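# Put the alphabetically first box into the tote by the door

## Task

Find the box in this office with the earliest letter (alphabetically) on its top and set it inside the tote near the door, with no part sticking out over the tote's rim. Every other box must stay on its own desk. The robot must not fall over or finish leaning, or the task fails. The result only counts if it stays put without the robot holding it.

## Robot and tools

ROBOT. A Hello Robot Stretch 3 with a single arm: a two-wheeled base (0.33 m long, 0.34 m wide), a lift that slides up and down a mast, and a telescoping arm that sticks out to the robot's RIGHT side. The arm cannot reach forward, so to shift the gripper forward or back you drive the base. The base cannot move sideways. Turning on the spot pivots about the point between the drive wheels, 0.05 m behind the front edge. With the arm pulled in and the wrist folded, the turn sweeps a circle of radius 0.28 m; an unfolded, level wrist reaches past it.

FRAMES. Base frame: origin on the floor between the drive wheels, x forward, y left, z up. Odometry frame: where the base frame was at the start. hand_pose is reported in the base frame, at the point where closed fingertips meet; with all wrist joints at zero its x axis points up, y back along the arm toward the mast, z toward the robot's rear.

execute_actions. Argument "actions": a list holding one action (or empty, which only reports state and images). An action may contain "base", "joints", or both, plus optional "contact_limits"; the motions begin together and may end at different moments.
- "base" holds exactly one relative command, measured from where the base last reported itself: {"translate_m": d}, a straight drive of d metres, forward positive, range -1 to 1; or {"rotate_rad": d}, an on-the-spot turn of d radians, left (counter-clockwise seen from above) positive, range -3.2 to 3.2.
- "joints" is one object of absolute targets, keyed by joint name (one number each): lift_m 0 to 1.1 m (arm height); arm_m 0 to 0.52 m (extension); wrist_yaw_rad -1.345 to 4.42 (0 along the arm, positive toward the robot's front, 3.0 folded over the base); wrist_pitch_rad -1.57 to 0.451 (0 level, negative tips fingers down); wrist_roll_rad -2.911 to 2.911 (0 fingers side by side); gripper_m -0.089 to 0.179 (bigger is wider; the real fingertip gap is about 0.007 less when nearly shut, 0.025 less when fully open, and zero below 0.007); head_pan_rad -3.953 to 1.73 (0 forward, positive left, -1.57 looks along the arm); head_tilt_rad -1.53 to 0.419 (0 level, negative down). Joints you omit may keep pushing toward an earlier target.
- "contact_limits": {"arm_m": effort} in percent (1 to 100); the arm stops once its motor effort reaches that level (negative when retracting). Lower is gentler, but too low stops at once. Values above the maximum are cut down.
- "cameras": list from head_camera, nav_camera, wrist_camera, all; omitted or null gives all, [] gives none. An unknown name, key or out-of-range value rejects the call and nothing moves.
Example: {"actions":[{"base":{"translate_m":0.3},"joints":{"head_pan_rad":-0.8}}]}

wait: {"seconds": 0 to 10}; commands nothing new, then returns state and images. zoom_image: {"camera", "region": [x0, y0, x1, y1]} in pixels of that camera's latest full image, top-left origin, at most 504 by 504. finished_scene: {"scene": n} ends the scene for good, after your last command has been held; only call it when the goal holds stably.

RESULT LINES. base_status and joint_status tell how each motion of the last accepted action ended: "done" (reached; for the base it only means the wheels turned enough), "off_target" (resting short, possibly still pushing), "contact_stop", "time_out", "torque_fault". After the last three the old target is dropped. Arm and lift stop on firm contact and then go slack until commanded again; a slack lift can sag under load or be pushed up by closing fingertips on a surface. on_its_own describes uncommanded things; its "held at" is the target held, not the position. After a stop is reported, later motion calls in the same reply are skipped. joint_positions gives joint values; motor_effort is percent of maximum (positive toward larger values, peak in brackets), noisy and biased; positive wheel effort pushes forward. base_odometry counts wheel turns (slip counts as motion), heading -3.142 to 3.142, left positive; turned_by_wheels and turned_by_imu give turning since the last result. base_tilt in degrees (forward/right positive, with a fixed error up to about 4). lidar_m: 12 distances from the base origin, 30-degree sectors starting straight ahead and going counter-clockwise (4th left, 7th behind, 10th right), scanned 0.17 m above the floor, 0.15 to 12 m, "-" for nothing; it misses glass, thin legs and table tops, and the robot's own parts can hide sectors 5, 6, 9, 10. wrist_depth_mm and head_depth_mm are 7x7 grids of median depths (45 to 1000 mm and 280 to 4000 mm; the head one is sideways).

SPEED. The base is fast only when stowed: lift_m under 0.30, arm_m under 0.03, wrist_yaw_rad over 2.54; otherwise it crawls.

GRIPPING. Close below the object's width to hold it (lower squeezes harder, but a stall guard may ease the force so things slip); open at least 0.02 above the contact value to let go. Readings do not prove a grasp; check the cameras.

CAUTIONS. Fold or unfold the wrist only with lift_m 0.32 to 0.95, wrist_pitch_rad -0.4 and roll near 0; once folded the lift may go down to 0.25. With yaw below -0.4 keep pitch at -0.5 or lower. Wrist, head and base have no contact stop and will keep pushing; a wrist servo pushed hard can switch off for 10 s. Pushing on something rigid with the gripper higher than about 0.45 m, pushing again after a contact stop, or driving while holding or snagging something fixed can tip the robot. If it leans, reverse the last move in small steps, free the gripper, and lower lift_m to about 0.2. Avoid drops, slams, hard hits and knocking things over; loose objects may get nudged occasionally. The robot keeps holding its last command while you are deciding.

Each tool is called as a command line: name --argument value for each argument, lists and objects as JSON in quotes; but a table of rows of numbers goes row by row, as --pt "numbers of a row", without its own name.

## Session

I'll start by looking at the current state.

execute_actions --actions '[]'

Scene clock: 0.00 s.
base_odometry: x=+0.000 y=+0.000 heading=+0.000 (m, m, rad; odometry frame)
turned_by_wheels: +0.000 (rad since the last result)
turned_by_imu: +0.000 (rad since the last result)
base_tilt: forward=+0.9 right=-0.1 (deg)
lidar_m: 0.80 1.67 1.61 1.34 1.00 0.97 1.01 1.40 1.50 1.06 0.79 0.77
head_depth_mm: 720 717 717 715 714 711 712 / 764 763 763 759 759 757 756 / 814 814 812 811 808 808 808 / 875 869 866 865 869 862 861 / 937 932 932 929 929 926 922 / 2058 2173 2166 2209 2248 2248 2177 / 1940 1932 1956 1968 1982 2006 2002
base_status: not commanded
joint_positions: lift_m=+0.441 arm_m=+0.002 wrist_yaw_rad=+3.114 wrist_pitch_rad=-0.480 wrist_roll_rad=+0.020 gripper_m=+0.037 head_pan_rad=-0.019 head_tilt_rad=-0.014
joint_status: not commanded
motor_effort: left_wheel=+0 right_wheel=+0 lift_m=+20 arm_m=+0 wrist_yaw_rad=+1 wrist_pitch_rad=+4 wrist_roll_rad=+1 gripper_m=+1 head_pan_rad=+1 head_tilt_rad=+1 (%)
hand_pose: x=-0.0152 y=+0.0694 z=+0.4402 quat_wxyz=(+0.179, +0.695, +0.157, +0.678) (m; base frame)
wrist_depth_mm: 762 872 - - - - - / 793 944 - - - - - / 817 - - - - - - / 835 934 - 958 951 936 922 / 793 768 779 779 806 796 767 / 665 656 688 664 680 679 670 / 574 570 579 579 575 581 576
pictures: head_camera (sideways: a quarter turn clockwise sets it upright), nav_camera (sideways: a quarter turn counterclockwise sets it upright), wrist_camera
Images, in order (width x height): head_camera 896x504, nav_camera 672x504, wrist_camera 644x364.

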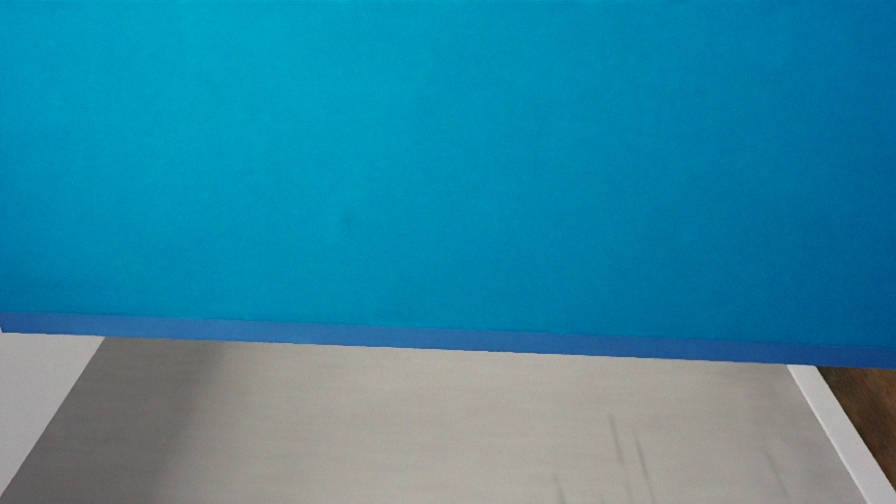

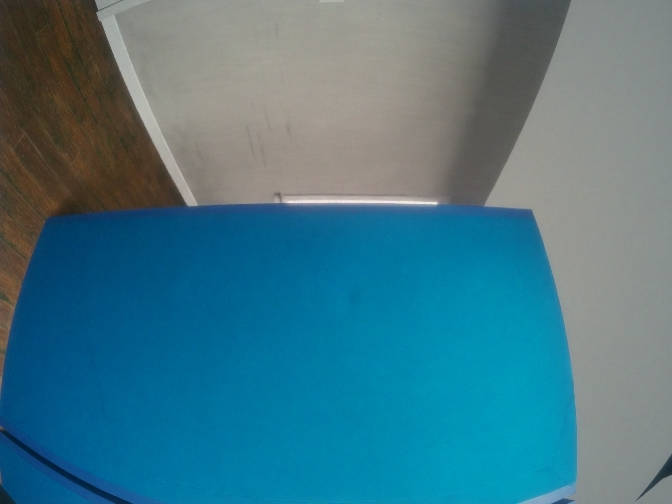

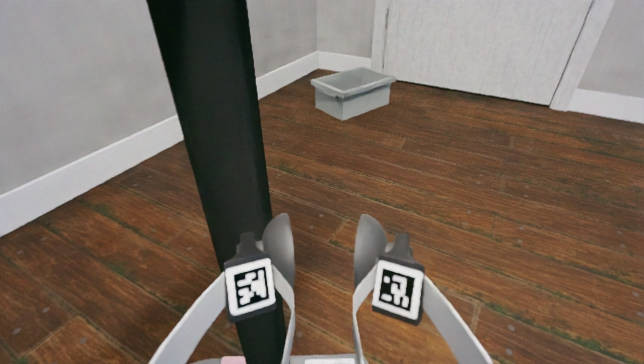

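execute_actions --actions '[{"joints": {"head_pan_rad": 1.4, "head_tilt_rad": -0.6}}]' --cameras '["head_camera", "nav_camera"]'

execute_actions --actions '[{"joints": {"head_pan_rad": -1.4, "head_tilt_rad": -0.4}}]' --cameras '["head_camera", "nav_camera"]'

Scene clock: 4.10 s.
base_odometry: x=+0.000 y=+0.000 heading=+0.000 (m, m, rad; odometry frame)
turned_by_wheels: +0.000 (rad since the last result)
turned_by_imu: +0.001 (rad since the last result)
base_tilt: forward=+0.9 right=+0.0 (deg)
lidar_m: 0.80 1.68 1.60 1.34 1.00 0.97 1.01 1.40 1.50 1.06 0.79 0.77
head_depth_mm: 1341 1454 1599 1758 1818 1512 1270 / 1398 1544 1672 1846 1830 1494 1280 / 1457 1585 1745 1963 1774 1494 1265 / 1528 1696 1851 2073 1788 1499 1268 / 1594 1735 1915 2074 1756 1491 1270 / 1420 1528 1642 1781 1794 1495 1269 / 1251 1332 1412 1519 1640 1472 1265
base_status: not commanded
joint_positions: lift_m=+0.441 arm_m=+0.002 wrist_yaw_rad=+3.114 wrist_pitch_rad=-0.480 wrist_roll_rad=+0.020 gripper_m=+0.037 head_pan_rad=+1.393 head_tilt_rad=-0.592
joint_status: all done
motor_effort: left_wheel=+0(0) right_wheel=+0(0) lift_m=+20(20) arm_m=+0(1) wrist_yaw_rad=+1(1) wrist_pitch_rad=+4(4) wrist_roll_rad=+1(1) gripper_m=-1(0) head_pan_rad=+3(33) head_tilt_rad=-4(37) (%)
hand_pose: x=-0.0152 y=+0.0694 z=+0.4402 quat_wxyz=(+0.179, +0.695, +0.157, +0.678) (m; base frame)
wrist_depth_mm: 786 889 - - - - - / 792 945 - - - - - / 833 - - - - - - / 850 953 - 937 936 966 974 / 778 799 779 774 781 778 781 / 663 674 689 661 673 664 654 / 570 583 569 589 570 574 575
pictures: head_camera (sideways: a quarter turn clockwise sets it upright), nav_camera (sideways: a quarter turn counterclockwise sets it upright)
Images, in order (width x height): head_camera 896x504, nav_camera 672x504.

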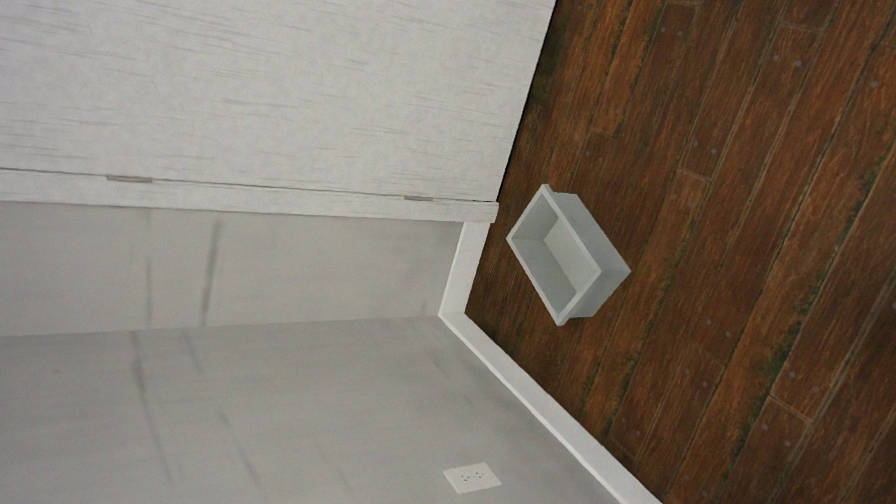

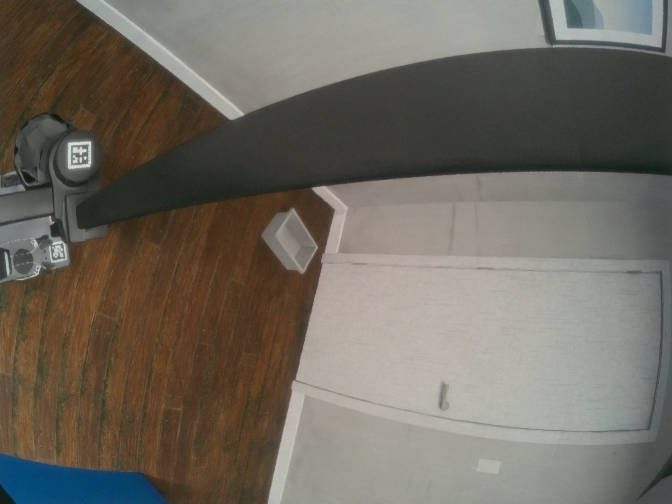

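Scene clock: 5.87 s.
base_odometry: x=+0.000 y=+0.000 heading=+0.000 (m, m, rad; odometry frame)
turned_by_wheels: +0.000 (rad since the last result)
turned_by_imu: +0.000 (rad since the last result)
base_tilt: forward=+1.1 right=-0.3 (deg)
lidar_m: 0.80 1.67 1.60 1.34 1.00 0.96 1.01 1.40 1.50 1.06 0.79 0.77
head_depth_mm: 1226 1349 1501 1667 1937 1783 1452 / 1092 1195 1304 1443 1647 1708 1447 / 986 1062 1151 1268 1401 1563 1443 / 900 959 1037 1129 1238 1354 1421 / 821 877 937 1016 1095 1207 1324 / 760 807 860 920 993 1070 1170 / 710 747 796 843 905 967 1047
base_status: not commanded
joint_positions: lift_m=+0.441 arm_m=+0.002 wrist_yaw_rad=+3.114 wrist_pitch_rad=-0.480 wrist_roll_rad=+0.020 gripper_m=+0.037 head_pan_rad=-1.393 head_tilt_rad=-0.409
joint_status: all done
motor_effort: left_wheel=+0(0) right_wheel=+1(0) lift_m=+20(20) arm_m=+0(1) wrist_yaw_rad=+1(1) wrist_pitch_rad=+4(4) wrist_roll_rad=+1(1) gripper_m=+0(1) head_pan_rad=-4(33) head_tilt_rad=+5(24) (%)
hand_pose: x=-0.0152 y=+0.0694 z=+0.4402 quat_wxyz=(+0.179, +0.695, +0.157, +0.678) (m; base frame)
wrist_depth_mm: 779 895 - - - - - / 778 930 - - - - - / 822 - - - - - - / 837 947 - 947 962 945 933 / 776 788 790 793 807 770 767 / 673 668 691 658 679 660 661 / 579 583 583 584 568 576 582
pictures: head_camera (sideways: a quarter turn clockwise sets it upright), nav_camera (sideways: a quarter turn counterclockwise sets it upright)
Images, in order (width x height): head_camera 896x504, nav_camera 672x504.

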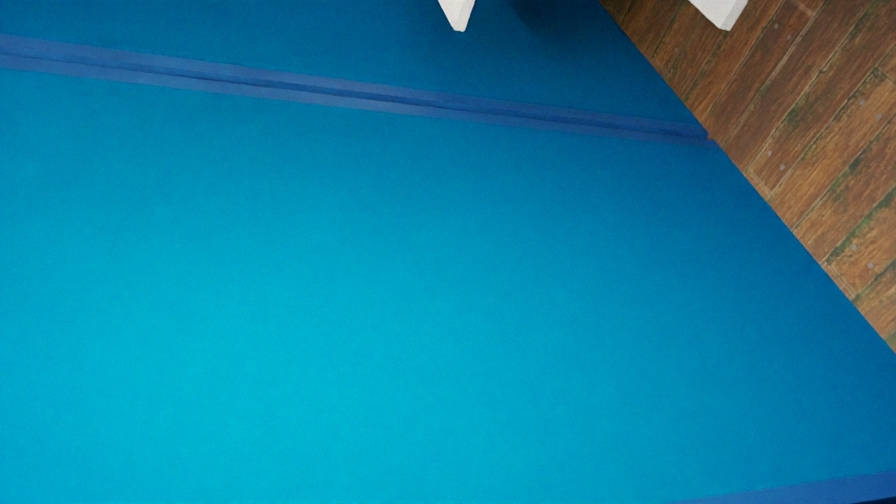

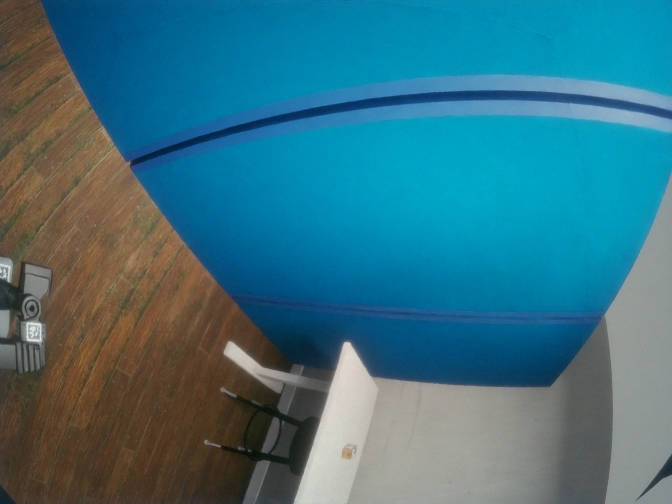

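execute_actions --actions '[{"joints": {"head_pan_rad": -2.15, "head_tilt_rad": -0.4}}]' --cameras '["head_camera", "nav_camera"]'

Scene clock: 9.60 s.
base_odometry: x=+0.000 y=+0.000 heading=+0.000 (m, m, rad; odometry frame)
turned_by_wheels: +0.000 (rad since the last result)
turned_by_imu: +0.001 (rad since the last result)
base_tilt: forward=+1.0 right=-0.1 (deg)
lidar_m: 0.80 1.68 1.61 1.34 0.99 0.96 1.01 1.41 1.50 1.06 0.79 0.76
head_depth_mm: 1818 1945 2059 1668 2312 1774 1458 / 1816 1931 2083 1690 2299 1786 1453 / 1847 1961 2079 1688 2320 1775 1454 / 1845 1964 2079 1638 2201 1780 1446 / 1849 1973 2099 1664 2193 1747 1436 / 1858 1986 2089 1756 2077 1765 1435 / 1877 1969 2071 1742 2140 1738 1432
base_status: not commanded
joint_positions: lift_m=+0.441 arm_m=+0.002 wrist_yaw_rad=+3.114 wrist_pitch_rad=-0.480 wrist_roll_rad=+0.020 gripper_m=+0.037 head_pan_rad=-2.143 head_tilt_rad=-0.409
joint_status: all done
motor_effort: left_wheel=+0(0) right_wheel=+1(0) lift_m=+20(20) arm_m=+0(0) wrist_yaw_rad=+0(1) wrist_pitch_rad=+4(4) wrist_roll_rad=+1(1) gripper_m=+0(0) head_pan_rad=-1(26) head_tilt_rad=+4(3) (%)
hand_pose: x=-0.0152 y=+0.0694 z=+0.4402 quat_wxyz=(+0.179, +0.695, +0.157, +0.678) (m; base frame)
wrist_depth_mm: 750 898 - - - - - / 785 952 - - - - - / 802 - - - - - - / 848 949 - 934 925 950 949 / 784 801 786 777 788 776 783 / 664 658 674 672 695 656 669 / 573 578 578 586 579 571 576
pictures: head_camera (sideways: a quarter turn clockwise sets it upright), nav_camera (sideways: a quarter turn counterclockwise sets it upright)
Images, in order (width x height): head_camera 896x504, nav_camera 672x504.

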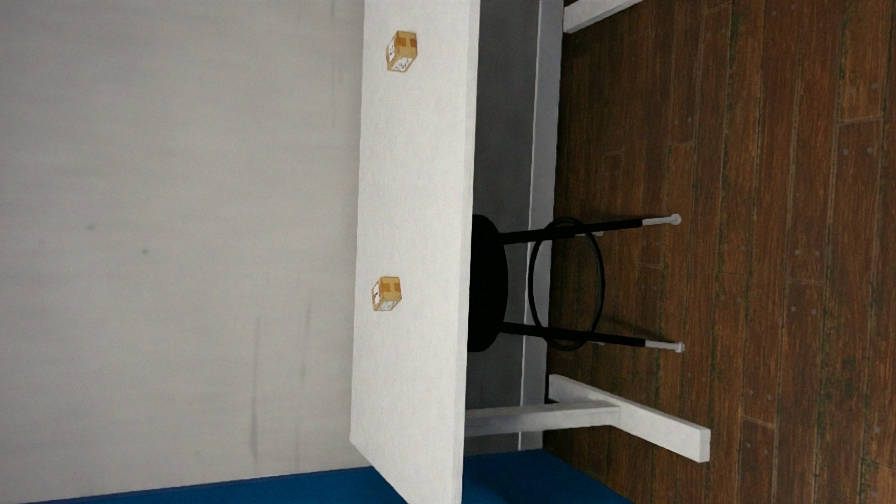

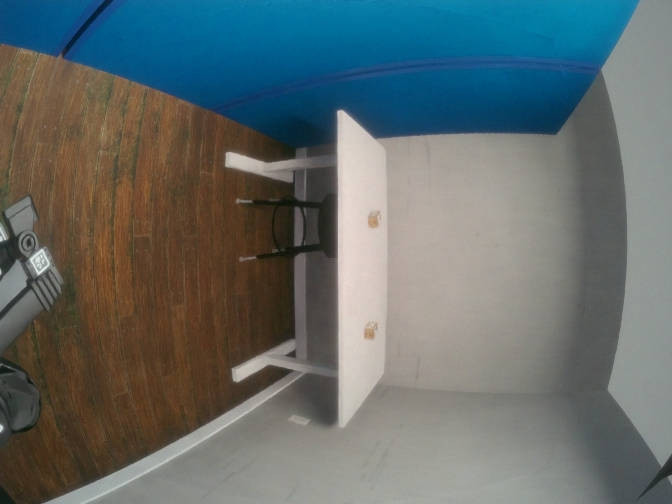

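zoom_image --camera "head_camera" --region '[355, 260, 425, 325]'

zoom_image --camera "head_camera" --region '[370, 20, 440, 85]'

Region (355, 260, 425, 325) of head_camera's 896x504 image, scaled by 7.200, with more detail than that image has; it fills the top 468 rows of this view, and the rest is white.

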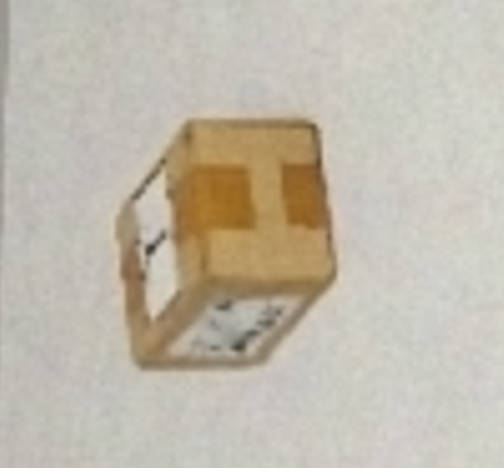

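Region (370, 20, 440, 85) of head_camera's 896x504 image, scaled by 7.200, with more detail than that image has; it fills the top 468 rows of this view, and the rest is white.

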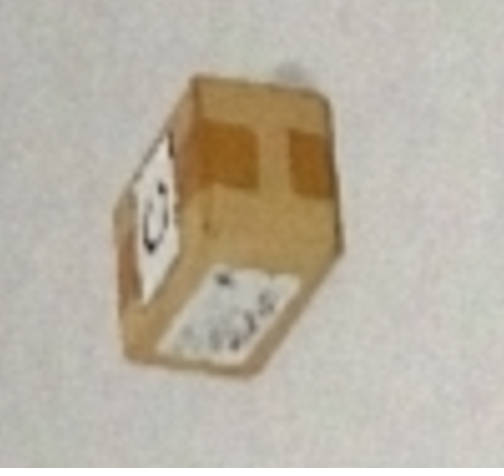

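execute_actions --actions '[{"base": {"rotate_rad": 0.97}, "joints": {"lift_m": 0.27, "head_pan_rad": -3.3, "head_tilt_rad": -0.5}}]' --cameras '["nav_camera"]'

execute_actions --actions '[{"base": {"translate_m": -0.55}}]' --cameras '["head_camera", "nav_camera"]'

Scene clock: 32.17 s.
base_odometry: x=+0.000 y=+0.000 heading=+0.970 (m, m, rad; odometry frame)
turned_by_wheels: +0.970 (rad since the last result)
turned_by_imu: +0.970 (rad since the last result)
base_tilt: forward=+0.9 right=+0.0 (deg)
lidar_m: 1.60 1.46 1.02 0.96 0.99 1.29 1.50 1.16 0.81 0.77 0.78 1.71
head_depth_mm: 1895 2040 1936 2150 1984 1640 1366 / 1881 2058 1878 2346 2046 1637 1365 / 1875 2038 1878 2434 2062 1624 1357 / 1849 2000 1862 2362 2028 1628 1353 / 1830 2002 1834 2388 2013 1616 1356 / 1806 1973 1833 1669 2006 1608 1352 / 1789 1923 1805 1962 1948 1601 1346
base_status: done
joint_positions: lift_m=+0.270 arm_m=+0.002 wrist_yaw_rad=+3.114 wrist_pitch_rad=-0.480 wrist_roll_rad=+0.020 gripper_m=+0.037 head_pan_rad=-3.293 head_tilt_rad=-0.494
joint_status: all done
motor_effort: left_wheel=-2(7) right_wheel=+2(9) lift_m=+16(15) arm_m=+0(1) wrist_yaw_rad=+1(1) wrist_pitch_rad=+4(5) wrist_roll_rad=+1(1) gripper_m=+0(0) head_pan_rad=-2(33) head_tilt_rad=-3(16) (%)
hand_pose: x=-0.0152 y=+0.0693 z=+0.2692 quat_wxyz=(+0.180, +0.695, +0.157, +0.678) (m; base frame)
wrist_depth_mm: 833 850 904 902 927 946 - / 909 898 - - - - - / 865 834 - 843 857 854 868 / 670 676 - 678 679 662 662 / 549 557 546 556 557 546 541 / 466 495 - - 480 466 463 / - - - - 399 406 405
pictures: nav_camera (sideways: a quarter turn counterclockwise sets it upright)
Images, in order (width x height): nav_camera 672x504.

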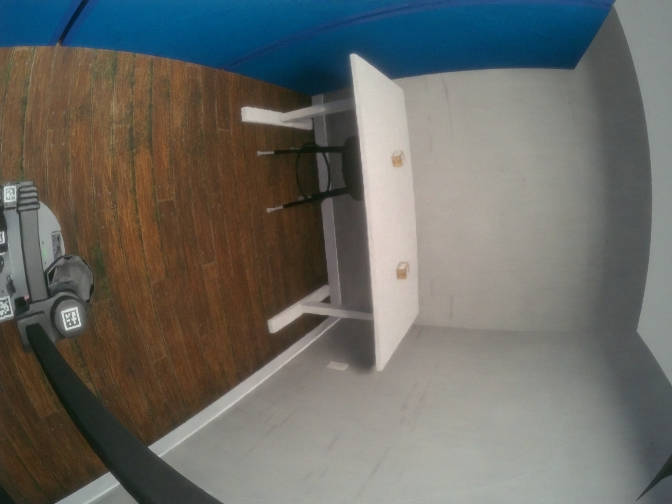

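Scene clock: 35.57 s.
base_odometry: x=-0.311 y=-0.454 heading=+0.970 (m, m, rad; odometry frame)
turned_by_wheels: +0.000 (rad since the last result)
turned_by_imu: +0.001 (rad since the last result)
base_tilt: forward=+0.9 right=-0.2 (deg)
lidar_m: 2.15 1.41 0.99 0.93 0.95 1.25 0.96 0.98 0.85 0.80 0.82 1.07
head_depth_mm: 1421 1556 1642 1240 1496 1598 1364 / 1406 1536 1640 1226 1849 1636 1372 / 1386 1506 1626 1221 1848 1609 1353 / 1381 1489 1615 1214 1841 1631 1354 / 1357 1455 1581 1214 1010 1555 1349 / 1349 1443 1566 1209 1008 1630 1353 / 1326 1416 1530 1178 1009 1564 1351
base_status: done
joint_positions: lift_m=+0.270 arm_m=+0.002 wrist_yaw_rad=+3.114 wrist_pitch_rad=-0.480 wrist_roll_rad=+0.020 gripper_m=+0.037 head_pan_rad=-3.293 head_tilt_rad=-0.495
joint_status: not commanded
motor_effort: left_wheel=-2(9) right_wheel=+3(5) lift_m=+16(16) arm_m=+0(1) wrist_yaw_rad=+1(1) wrist_pitch_rad=+5(5) wrist_roll_rad=+1(1) gripper_m=-1(0) head_pan_rad=-3(2) head_tilt_rad=-3(4) (%)
hand_pose: x=-0.0152 y=+0.0693 z=+0.2691 quat_wxyz=(+0.180, +0.695, +0.157, +0.678) (m; base frame)
wrist_depth_mm: 813 848 857 873 882 926 937 / 894 883 - 931 962 - - / 846 859 - 842 845 850 848 / 671 670 - 677 661 672 666 / 552 549 553 554 571 548 551 / 477 503 - - 482 465 466 / - - - - 399 409 407
pictures: head_camera (sideways: a quarter turn clockwise sets it upright), nav_camera (sideways: a quarter turn counterclockwise sets it upright)
Images, in order (width x height): head_camera 896x504, nav_camera 672x504.

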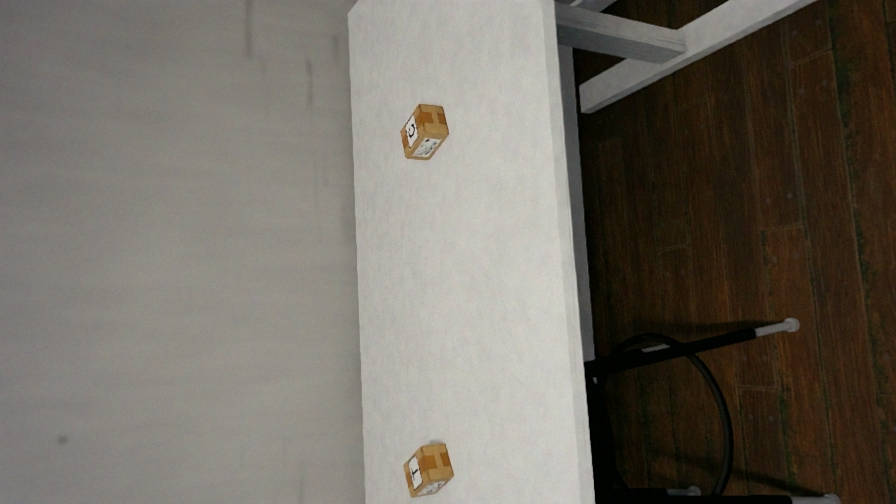

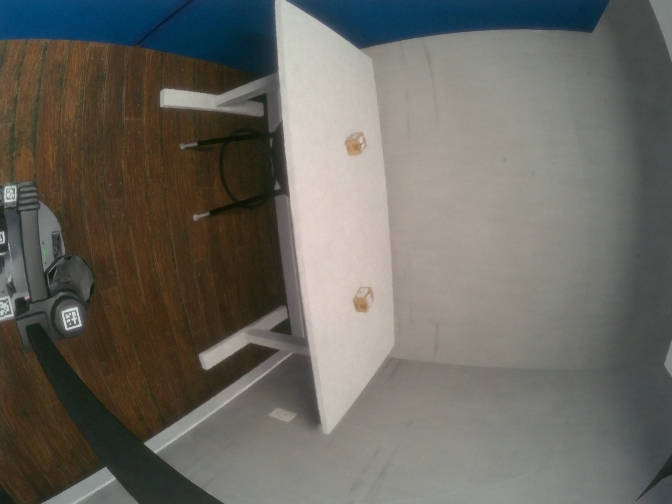

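zoom_image --camera "head_camera" --region '[390, 95, 460, 165]'

zoom_image --camera "head_camera" --region '[395, 434, 465, 504]'

Region (390, 95, 460, 165) of head_camera's 896x504 image, scaled by 7.200, with more detail than that image has.

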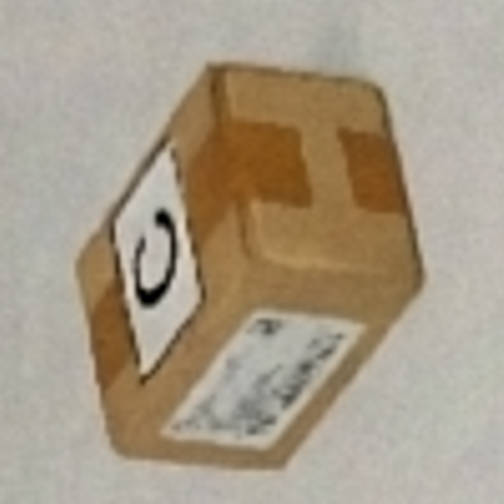

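Region (395, 434, 465, 504) of head_camera's 896x504 image, scaled by 7.200, with more detail than that image has.

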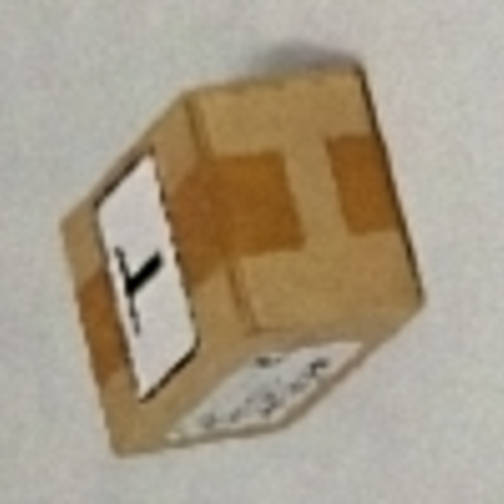

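execute_actions --actions '[{"base": {"rotate_rad": -0.257}, "joints": {"head_pan_rad": -0.3, "head_tilt_rad": -0.6}}]' --cameras '[]'

execute_actions --actions '[{"base": {"translate_m": 1.0}}]' --cameras '["nav_camera"]'

Scene clock: 48.60 s.
base_odometry: x=-0.311 y=-0.454 heading=+0.713 (m, m, rad; odometry frame)
turned_by_wheels: -0.257 (rad since the last result)
turned_by_imu: -0.255 (rad since the last result)
base_tilt: forward=+0.9 right=-0.2 (deg)
lidar_m: 2.15 2.06 1.12 0.93 0.93 1.05 1.31 0.96 0.95 0.80 0.80 0.90
head_depth_mm: 895 952 1020 1086 1178 1280 1285 / 995 1066 1147 1254 1366 1444 1276 / 1134 1221 1330 1467 1629 1490 1273 / 2178 2370 2600 2209 1791 1500 1268 / 2079 2260 2508 2294 1810 1481 1272 / 1959 2144 2343 2277 1783 1498 1266 / 1904 2042 2230 2295 1792 1485 1265
base_status: done
joint_positions: lift_m=+0.270 arm_m=+0.002 wrist_yaw_rad=+3.114 wrist_pitch_rad=-0.480 wrist_roll_rad=+0.020 gripper_m=+0.037 head_pan_rad=-0.307 head_tilt_rad=-0.593
joint_status: all done
motor_effort: left_wheel=+2(8) right_wheel=-2(6) lift_m=+16(17) arm_m=+0(0) wrist_yaw_rad=+1(1) wrist_pitch_rad=+5(5) wrist_roll_rad=+1(1) gripper_m=+0(0) head_pan_rad=+3(32) head_tilt_rad=-4(16) (%)
hand_pose: x=-0.0152 y=+0.0693 z=+0.2691 quat_wxyz=(+0.180, +0.695, +0.157, +0.678) (m; base frame)
wrist_depth_mm: 736 771 871 907 - - - / 770 813 - - - - - / 811 839 - 856 861 852 837 / 657 679 - 678 667 655 659 / 548 550 556 549 562 540 544 / 470 502 - - 485 461 463 / - - - - 396 402 402
pictures: none
No camera images: the call's "cameras" was empty. Leave "cameras" out to get every camera's image.

Scene clock: 53.60 s.
base_odometry: x=+0.445 y=+0.200 heading=+0.713 (m, m, rad; odometry frame)
turned_by_wheels: +0.000 (rad since the last result)
turned_by_imu: -0.001 (rad since the last result)
base_tilt: forward=+0.9 right=-0.1 (deg)
lidar_m: 1.23 1.20 1.36 1.24 1.24 1.40 2.29 1.09 0.59 0.49 0.49 0.55
head_depth_mm: 1477 1633 1866 2135 1823 1504 1226 / 1368 1536 1735 1960 1818 1511 1263 / 1299 1428 1611 1841 1803 1497 1281 / 1223 1333 1499 1705 1791 1497 1269 / 1162 1267 1395 1567 1701 1490 1266 / 1101 1197 1326 1462 1631 1490 1267 / 1052 1134 1243 1373 1532 1492 1259
base_status: done
joint_positions: lift_m=+0.270 arm_m=+0.002 wrist_yaw_rad=+3.114 wrist_pitch_rad=-0.480 wrist_roll_rad=+0.020 gripper_m=+0.037 head_pan_rad=-0.307 head_tilt_rad=-0.594
joint_status: not commanded
motor_effort: left_wheel=+2(10) right_wheel=-2(5) lift_m=+17(16) arm_m=+1(1) wrist_yaw_rad=+0(0) wrist_pitch_rad=+5(5) wrist_roll_rad=+1(1) gripper_m=+0(0) head_pan_rad=+2(3) head_tilt_rad=-3(4) (%)
hand_pose: x=-0.0152 y=+0.0693 z=+0.2691 quat_wxyz=(+0.180, +0.695, +0.157, +0.678) (m; base frame)
wrist_depth_mm: 942 - - - - - - / - - - - - - - / 856 856 - 858 845 855 842 / 666 671 - 668 677 662 659 / 551 555 558 543 569 550 551 / 465 497 - - 477 466 470 / - - - - 399 405 406
pictures: nav_camera (sideways: a quarter turn counterclockwise sets it upright)
Images, in order (width x height): nav_camera 672x504.

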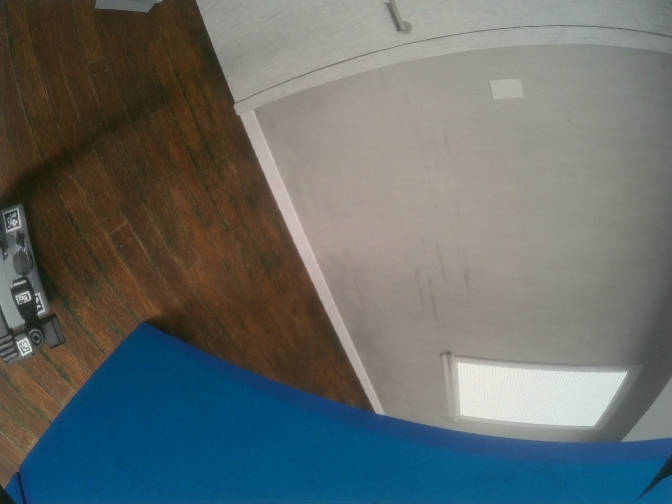

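execute_actions --actions '[{"base": {"translate_m": 0.75}, "joints": {"head_pan_rad": -1.4, "head_tilt_rad": -0.4}}]' --cameras '["head_camera", "nav_camera"]'

Scene clock: 59.83 s.
base_odometry: x=+1.013 y=+0.691 heading=+0.713 (m, m, rad; odometry frame)
turned_by_wheels: +0.000 (rad since the last result)
turned_by_imu: +0.000 (rad since the last result)
base_tilt: forward=+1.0 right=-0.1 (deg)
lidar_m: 0.52 0.52 0.55 0.91 1.47 1.65 2.59 0.58 0.51 0.81 1.15 0.62
head_depth_mm: 2895 3172 3320 3339 2314 1798 1453 / 2885 3092 3256 3266 2295 1780 1442 / 2872 3068 3275 3235 2295 1760 1439 / 2892 3061 3226 3053 2274 1757 1442 / 2843 3019 3249 3183 2277 1761 1421 / 2817 2971 3218 3048 2247 1764 1430 / 2244 2187 2110 2174 2092 1754 1429
base_status: done
joint_positions: lift_m=+0.270 arm_m=+0.002 wrist_yaw_rad=+3.114 wrist_pitch_rad=-0.481 wrist_roll_rad=+0.020 gripper_m=+0.037 head_pan_rad=-1.393 head_tilt_rad=-0.409
joint_status: all done
motor_effort: left_wheel=+2(10) right_wheel=-2(5) lift_m=+17(16) arm_m=+0(1) wrist_yaw_rad=+1(1) wrist_pitch_rad=+5(5) wrist_roll_rad=+1(1) gripper_m=+0(1) head_pan_rad=-1(34) head_tilt_rad=+3(21) (%)
hand_pose: x=-0.0152 y=+0.0693 z=+0.2691 quat_wxyz=(+0.180, +0.695, +0.157, +0.678) (m; base frame)
wrist_depth_mm: - - - - 803 570 444 / - - - - 856 596 458 / 868 859 - 837 802 628 477 / 685 670 - 671 666 616 495 / 556 555 550 556 564 551 508 / 469 505 - - 481 467 466 / - - - - 400 404 406
pictures: head_camera (sideways: a quarter turn clockwise sets it upright), nav_camera (sideways: a quarter turn counterclockwise sets it upright)
Images, in order (width x height): head_camera 896x504, nav_camera 672x504.

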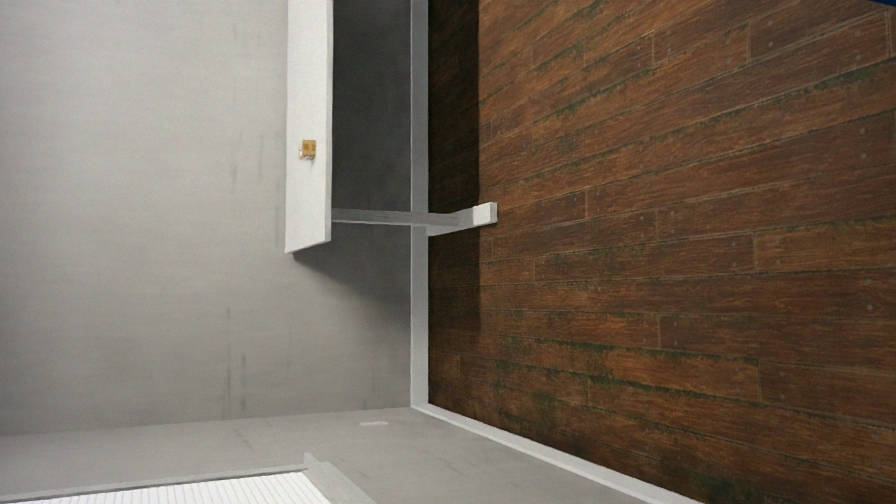

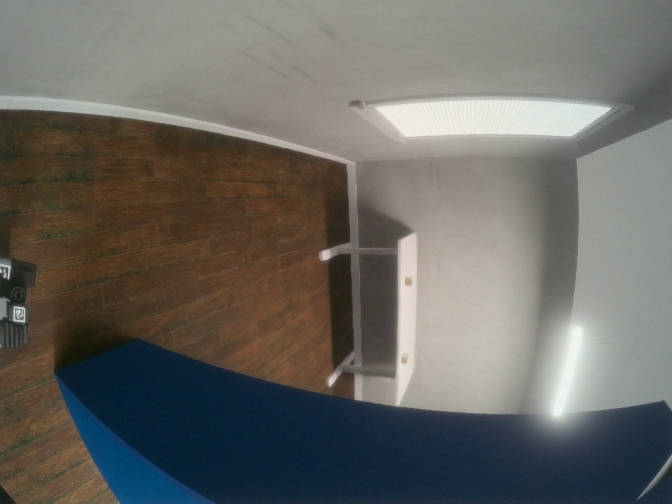

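execute_actions --actions '[{"base": {"rotate_rad": -1.38}, "joints": {"head_pan_rad": -0.5, "head_tilt_rad": -0.5}}]' --cameras '["nav_camera"]'

execute_actions --actions '[{"base": {"translate_m": 1.0}, "joints": {"head_pan_rad": -1.2, "head_tilt_rad": -0.4}}]' --cameras '["head_camera", "nav_camera"]'

Scene clock: 67.03 s.
base_odometry: x=+1.013 y=+0.691 heading=-0.667 (m, m, rad; odometry frame)
turned_by_wheels: -1.380 (rad since the last result)
turned_by_imu: -1.374 (rad since the last result)
base_tilt: forward=+1.0 right=-0.2 (deg)
lidar_m: 2.86 0.84 0.56 0.52 0.53 0.64 1.43 1.49 1.89 1.78 0.51 0.57
head_depth_mm: 480 504 530 562 596 637 688 / 534 565 601 640 686 742 803 / 605 642 690 742 809 883 967 / 3233 2925 811 888 977 1089 1225 / 3161 3314 3573 2739 2031 1624 1350 / 2980 3167 3434 2671 2016 1619 1347 / 2882 2999 3277 2706 2013 1610 1347
base_status: done
joint_positions: lift_m=+0.270 arm_m=+0.002 wrist_yaw_rad=+3.114 wrist_pitch_rad=-0.481 wrist_roll_rad=+0.020 gripper_m=+0.037 head_pan_rad=-0.507 head_tilt_rad=-0.494
joint_status: all done
motor_effort: left_wheel=+3(9) right_wheel=-2(7) lift_m=+17(16) arm_m=+0(0) wrist_yaw_rad=+1(0) wrist_pitch_rad=+5(5) wrist_roll_rad=+1(1) gripper_m=+0(0) head_pan_rad=+2(31) head_tilt_rad=-3(12) (%)
hand_pose: x=-0.0152 y=+0.0693 z=+0.2691 quat_wxyz=(+0.180, +0.695, +0.157, +0.678) (m; base frame)
wrist_depth_mm: 442 463 500 508 534 550 566 / 473 500 - 558 583 597 634 / 523 546 - 612 630 653 703 / 580 597 - 628 664 664 663 / 551 555 549 551 560 549 543 / 470 496 - - 475 476 468 / - - - - 401 404 403
pictures: nav_camera (sideways: a quarter turn counterclockwise sets it upright)
Images, in order (width x height): nav_camera 672x504.

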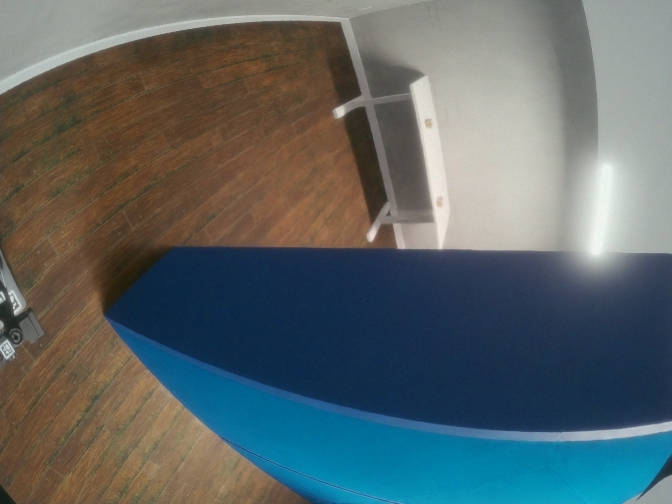

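Scene clock: 72.03 s.
base_odometry: x=+1.799 y=+0.073 heading=-0.667 (m, m, rad; odometry frame)
turned_by_wheels: +0.000 (rad since the last result)
turned_by_imu: -0.001 (rad since the last result)
base_tilt: forward=+0.9 right=-0.1 (deg)
lidar_m: 1.86 1.02 0.68 0.63 0.64 0.81 1.69 0.53 0.43 1.24 2.94 2.35
head_depth_mm: 2630 2773 2930 3110 2316 1786 1449 / 2710 2868 3065 3169 2283 1770 1440 / 2780 2925 3184 3260 2311 1774 1439 / 2899 3023 3264 3271 2294 1772 1444 / 2939 3098 3290 3113 2313 1757 1436 / 3031 3291 3549 3231 2270 1742 1429 / 3200 3370 3643 3189 2272 1733 1421
base_status: done
joint_positions: lift_m=+0.270 arm_m=+0.002 wrist_yaw_rad=+3.114 wrist_pitch_rad=-0.481 wrist_roll_rad=+0.020 gripper_m=+0.037 head_pan_rad=-1.193 head_tilt_rad=-0.409
joint_status: all done
motor_effort: left_wheel=+3(10) right_wheel=-2(5) lift_m=+17(17) arm_m=+0(0) wrist_yaw_rad=+1(0) wrist_pitch_rad=+4(5) wrist_roll_rad=+1(1) gripper_m=+0(1) head_pan_rad=-3(27) head_tilt_rad=+4(16) (%)
hand_pose: x=-0.0152 y=+0.0693 z=+0.2691 quat_wxyz=(+0.180, +0.695, +0.157, +0.678) (m; base frame)
wrist_depth_mm: 544 564 600 605 637 668 688 / 593 623 - 659 685 727 760 / 637 652 - 733 768 785 789 / 674 683 - 666 666 658 662 / 544 553 545 552 559 554 551 / 469 499 - - 484 469 473 / - - - - 400 404 407
pictures: head_camera (sideways: a quarter turn clockwise sets it upright), nav_camera (sideways: a quarter turn counterclockwise sets it upright)
Images, in order (width x height): head_camera 896x504, nav_camera 672x504.

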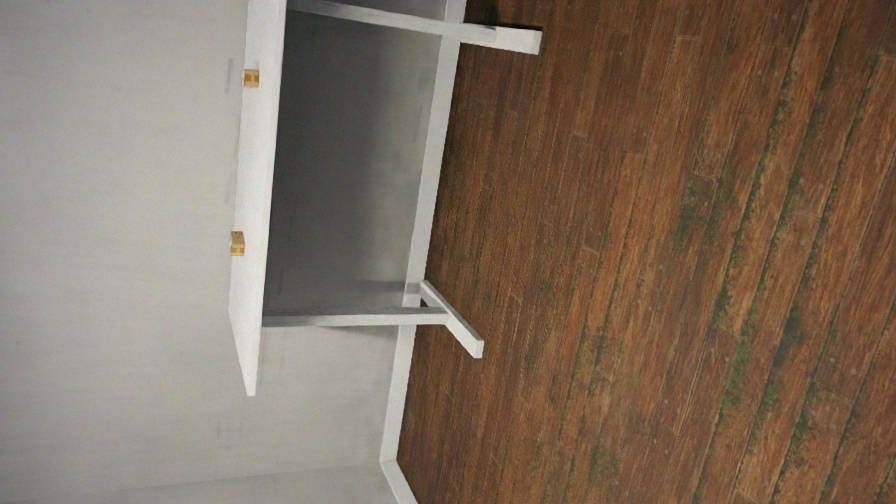

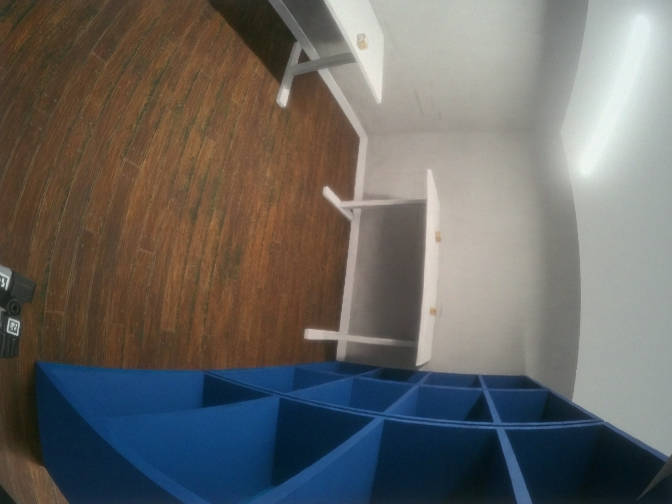

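execute_actions --actions '[{"base": {"rotate_rad": -1.12}, "joints": {"head_pan_rad": 0.71, "head_tilt_rad": -0.35}}]' --cameras '["head_camera"]'

execute_actions --actions '[{"base": {"translate_m": 1.0}, "joints": {"head_pan_rad": 1.13, "head_tilt_rad": -0.4}}]' --cameras '["head_camera", "nav_camera"]'

Scene clock: 82.17 s.
base_odometry: x=+1.799 y=+0.073 heading=-1.787 (m, m, rad; odometry frame)
turned_by_wheels: -1.120 (rad since the last result)
turned_by_imu: -1.116 (rad since the last result)
base_tilt: forward=+1.1 right=-0.3 (deg)
lidar_m: 2.94 2.35 1.86 1.11 0.70 0.63 0.64 0.77 1.45 0.58 0.43 1.24
head_depth_mm: 2582 2736 2973 3239 2499 1890 1506 / 2446 2602 2726 2528 2504 1869 1521 / 2342 2484 2620 2801 2477 1868 1501 / 2207 2339 2471 2636 2470 1857 1497 / 2125 2241 2393 2061 2467 1852 1496 / 2033 2141 2274 2079 2437 1846 1495 / 1974 2063 2195 1881 2282 1828 1496
base_status: done
joint_positions: lift_m=+0.270 arm_m=+0.002 wrist_yaw_rad=+3.114 wrist_pitch_rad=-0.481 wrist_roll_rad=+0.020 gripper_m=+0.037 head_pan_rad=+0.703 head_tilt_rad=-0.359
joint_status: all done
motor_effort: left_wheel=+2(9) right_wheel=-2(9) lift_m=+16(16) arm_m=+0(0) wrist_yaw_rad=+1(1) wrist_pitch_rad=+5(5) wrist_roll_rad=+1(1) gripper_m=+0(0) head_pan_rad=+3(31) head_tilt_rad=+5(13) (%)
hand_pose: x=-0.0152 y=+0.0693 z=+0.2691 quat_wxyz=(+0.180, +0.695, +0.157, +0.678) (m; base frame)
wrist_depth_mm: 551 669 - - - - - / 564 710 - - - - - / 580 754 - 844 853 830 846 / 588 672 - 678 671 662 656 / 548 547 555 546 564 545 545 / 471 494 - - 484 464 464 / - - - - 402 405 405
pictures: head_camera (sideways: a quarter turn clockwise sets it upright)
Images, in order (width x height): head_camera 896x504.

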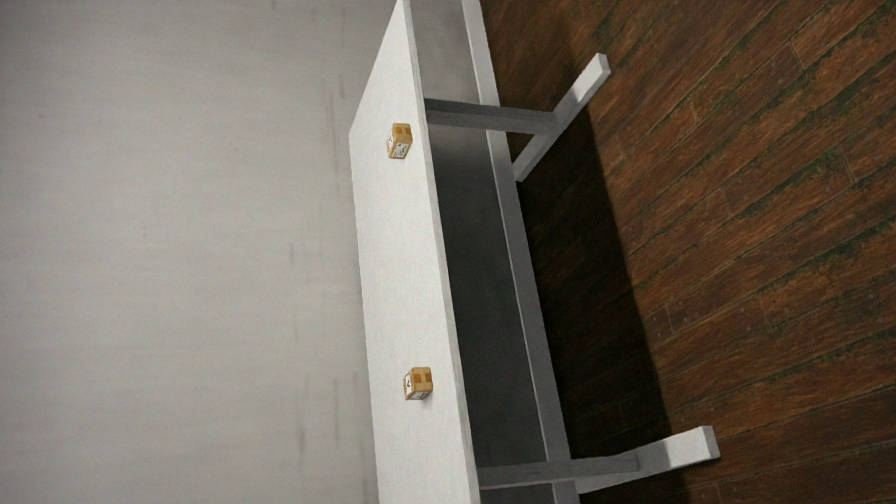

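Scene clock: 87.17 s.
base_odometry: x=+1.585 y=-0.904 heading=-1.786 (m, m, rad; odometry frame)
turned_by_wheels: +0.000 (rad since the last result)
turned_by_imu: -0.001 (rad since the last result)
base_tilt: forward=+1.0 right=-0.3 (deg)
lidar_m: 1.95 2.17 1.60 1.64 1.73 1.56 1.57 0.83 1.06 0.67 1.29 1.43
head_depth_mm: 1700 1842 1938 1542 2184 1822 1472 / 1695 1818 1938 1539 2178 1804 1464 / 1697 1797 1923 1509 2221 1811 1465 / 1699 1785 1923 1497 2201 1778 1448 / 1670 1796 1918 1499 2185 1781 1451 / 1675 1816 1925 1509 2191 1781 1445 / 1666 1789 1917 1466 2183 1761 1445
base_status: done
joint_positions: lift_m=+0.270 arm_m=+0.002 wrist_yaw_rad=+3.114 wrist_pitch_rad=-0.481 wrist_roll_rad=+0.020 gripper_m=+0.037 head_pan_rad=+1.123 head_tilt_rad=-0.395
joint_status: all done
motor_effort: left_wheel=+3(10) right_wheel=-2(5) lift_m=+17(17) arm_m=+0(0) wrist_yaw_rad=+1(0) wrist_pitch_rad=+5(5) wrist_roll_rad=+1(1) gripper_m=-1(1) head_pan_rad=+2(21) head_tilt_rad=-3(7) (%)
hand_pose: x=-0.0152 y=+0.0693 z=+0.2691 quat_wxyz=(+0.180, +0.695, +0.157, +0.678) (m; base frame)
wrist_depth_mm: - - - - - - - / - - - - - - - / 859 856 - 854 831 843 846 / 660 674 - 656 669 665 674 / 544 554 550 553 557 547 542 / 467 494 - - 477 473 464 / - - - - 401 405 405
pictures: head_camera (sideways: a quarter turn clockwise sets it upright), nav_camera (sideways: a quarter turn counterclockwise sets it upright)
Images, in order (width x height): head_camera 896x504, nav_camera 672x504.

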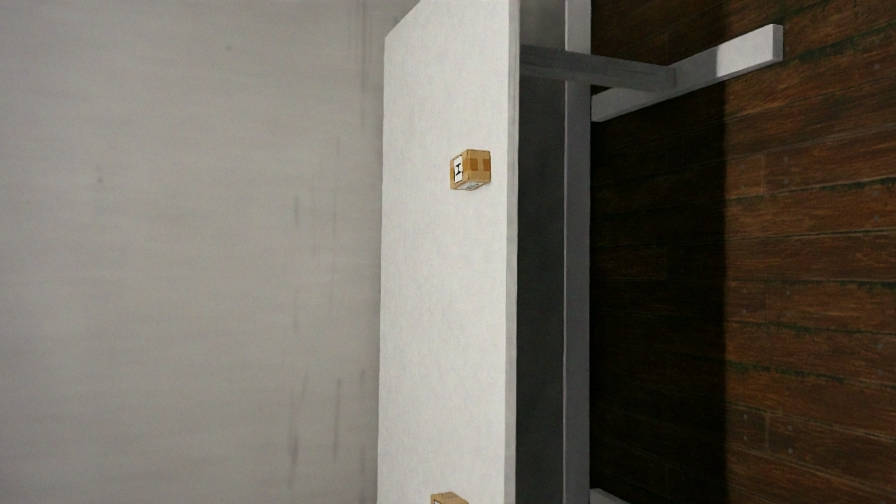

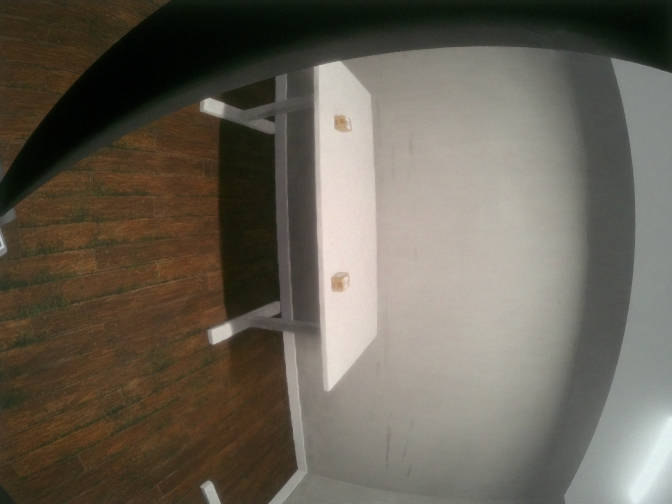

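zoom_image --camera "head_camera" --region '[435, 135, 505, 205]'

execute_actions --actions '[{"joints": {"head_pan_rad": 1.4}}]' --cameras '["head_camera"]'

Region (435, 135, 505, 205) of head_camera's 896x504 image, scaled by 7.200, with more detail than that image has.

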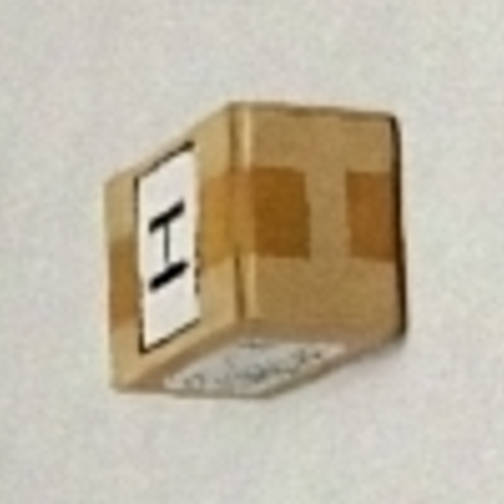

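Scene clock: 90.00 s.
base_odometry: x=+1.585 y=-0.904 heading=-1.786 (m, m, rad; odometry frame)
turned_by_wheels: +0.000 (rad since the last result)
turned_by_imu: +0.000 (rad since the last result)
base_tilt: forward=+1.1 right=-0.3 (deg)
lidar_m: 1.95 2.17 1.60 1.65 1.73 1.56 1.57 0.83 1.06 0.67 1.30 1.43
head_depth_mm: 1645 1727 1841 1539 2081 1844 1470 / 1642 1767 1886 1535 2155 1814 1465 / 1686 1794 1948 1537 2214 1787 1459 / 1757 1862 1987 1521 2243 1800 1457 / 1770 1912 2009 1498 2298 1782 1444 / 1826 1967 2061 1583 2120 1743 1448 / 1853 1981 2141 2262 2306 1772 1443
base_status: not commanded
joint_positions: lift_m=+0.270 arm_m=+0.002 wrist_yaw_rad=+3.114 wrist_pitch_rad=-0.481 wrist_roll_rad=+0.020 gripper_m=+0.037 head_pan_rad=+1.393 head_tilt_rad=-0.395
joint_status: all done
motor_effort: left_wheel=+3(3) right_wheel=-3(2) lift_m=+17(16) arm_m=+0(0) wrist_yaw_rad=+1(0) wrist_pitch_rad=+4(5) wrist_roll_rad=+1(1) gripper_m=+0(1) head_pan_rad=+3(18) head_tilt_rad=-3(3) (%)
hand_pose: x=-0.0152 y=+0.0693 z=+0.2691 quat_wxyz=(+0.180, +0.695, +0.157, +0.678) (m; base frame)
wrist_depth_mm: - - - - - - - / - - - - - - - / 872 854 - 866 852 854 840 / 677 671 - 667 665 665 663 / 559 547 551 558 555 551 544 / 460 499 - - 479 467 464 / - - - - 397 406 404
pictures: head_camera (sideways: a quarter turn clockwise sets it upright)
Images, in order (width x height): head_camera 896x504.

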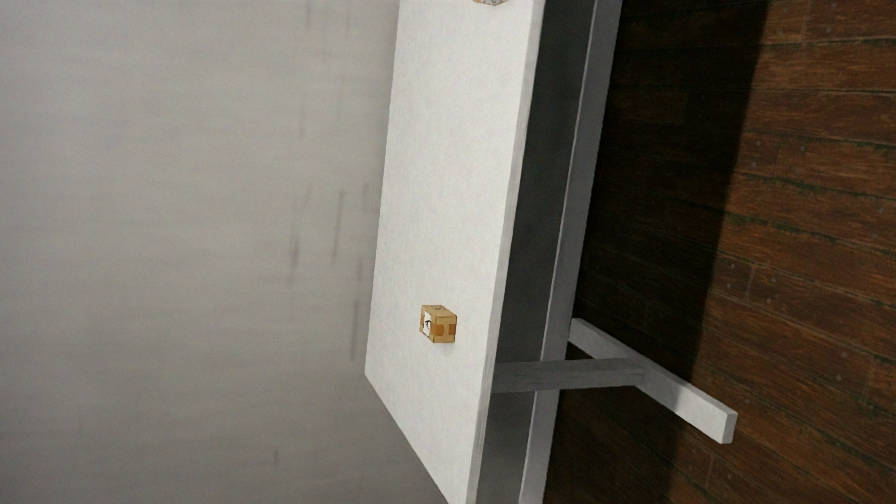

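zoom_image --camera "head_camera" --region '[410, 295, 470, 355]'

Region (410, 295, 470, 355) of head_camera's 896x504 image, scaled by 8.400, with more detail than that image has.

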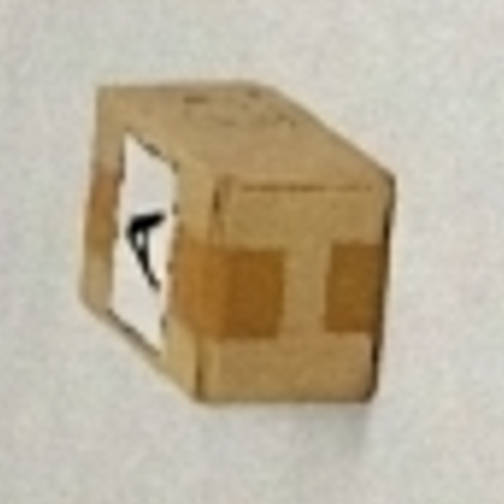

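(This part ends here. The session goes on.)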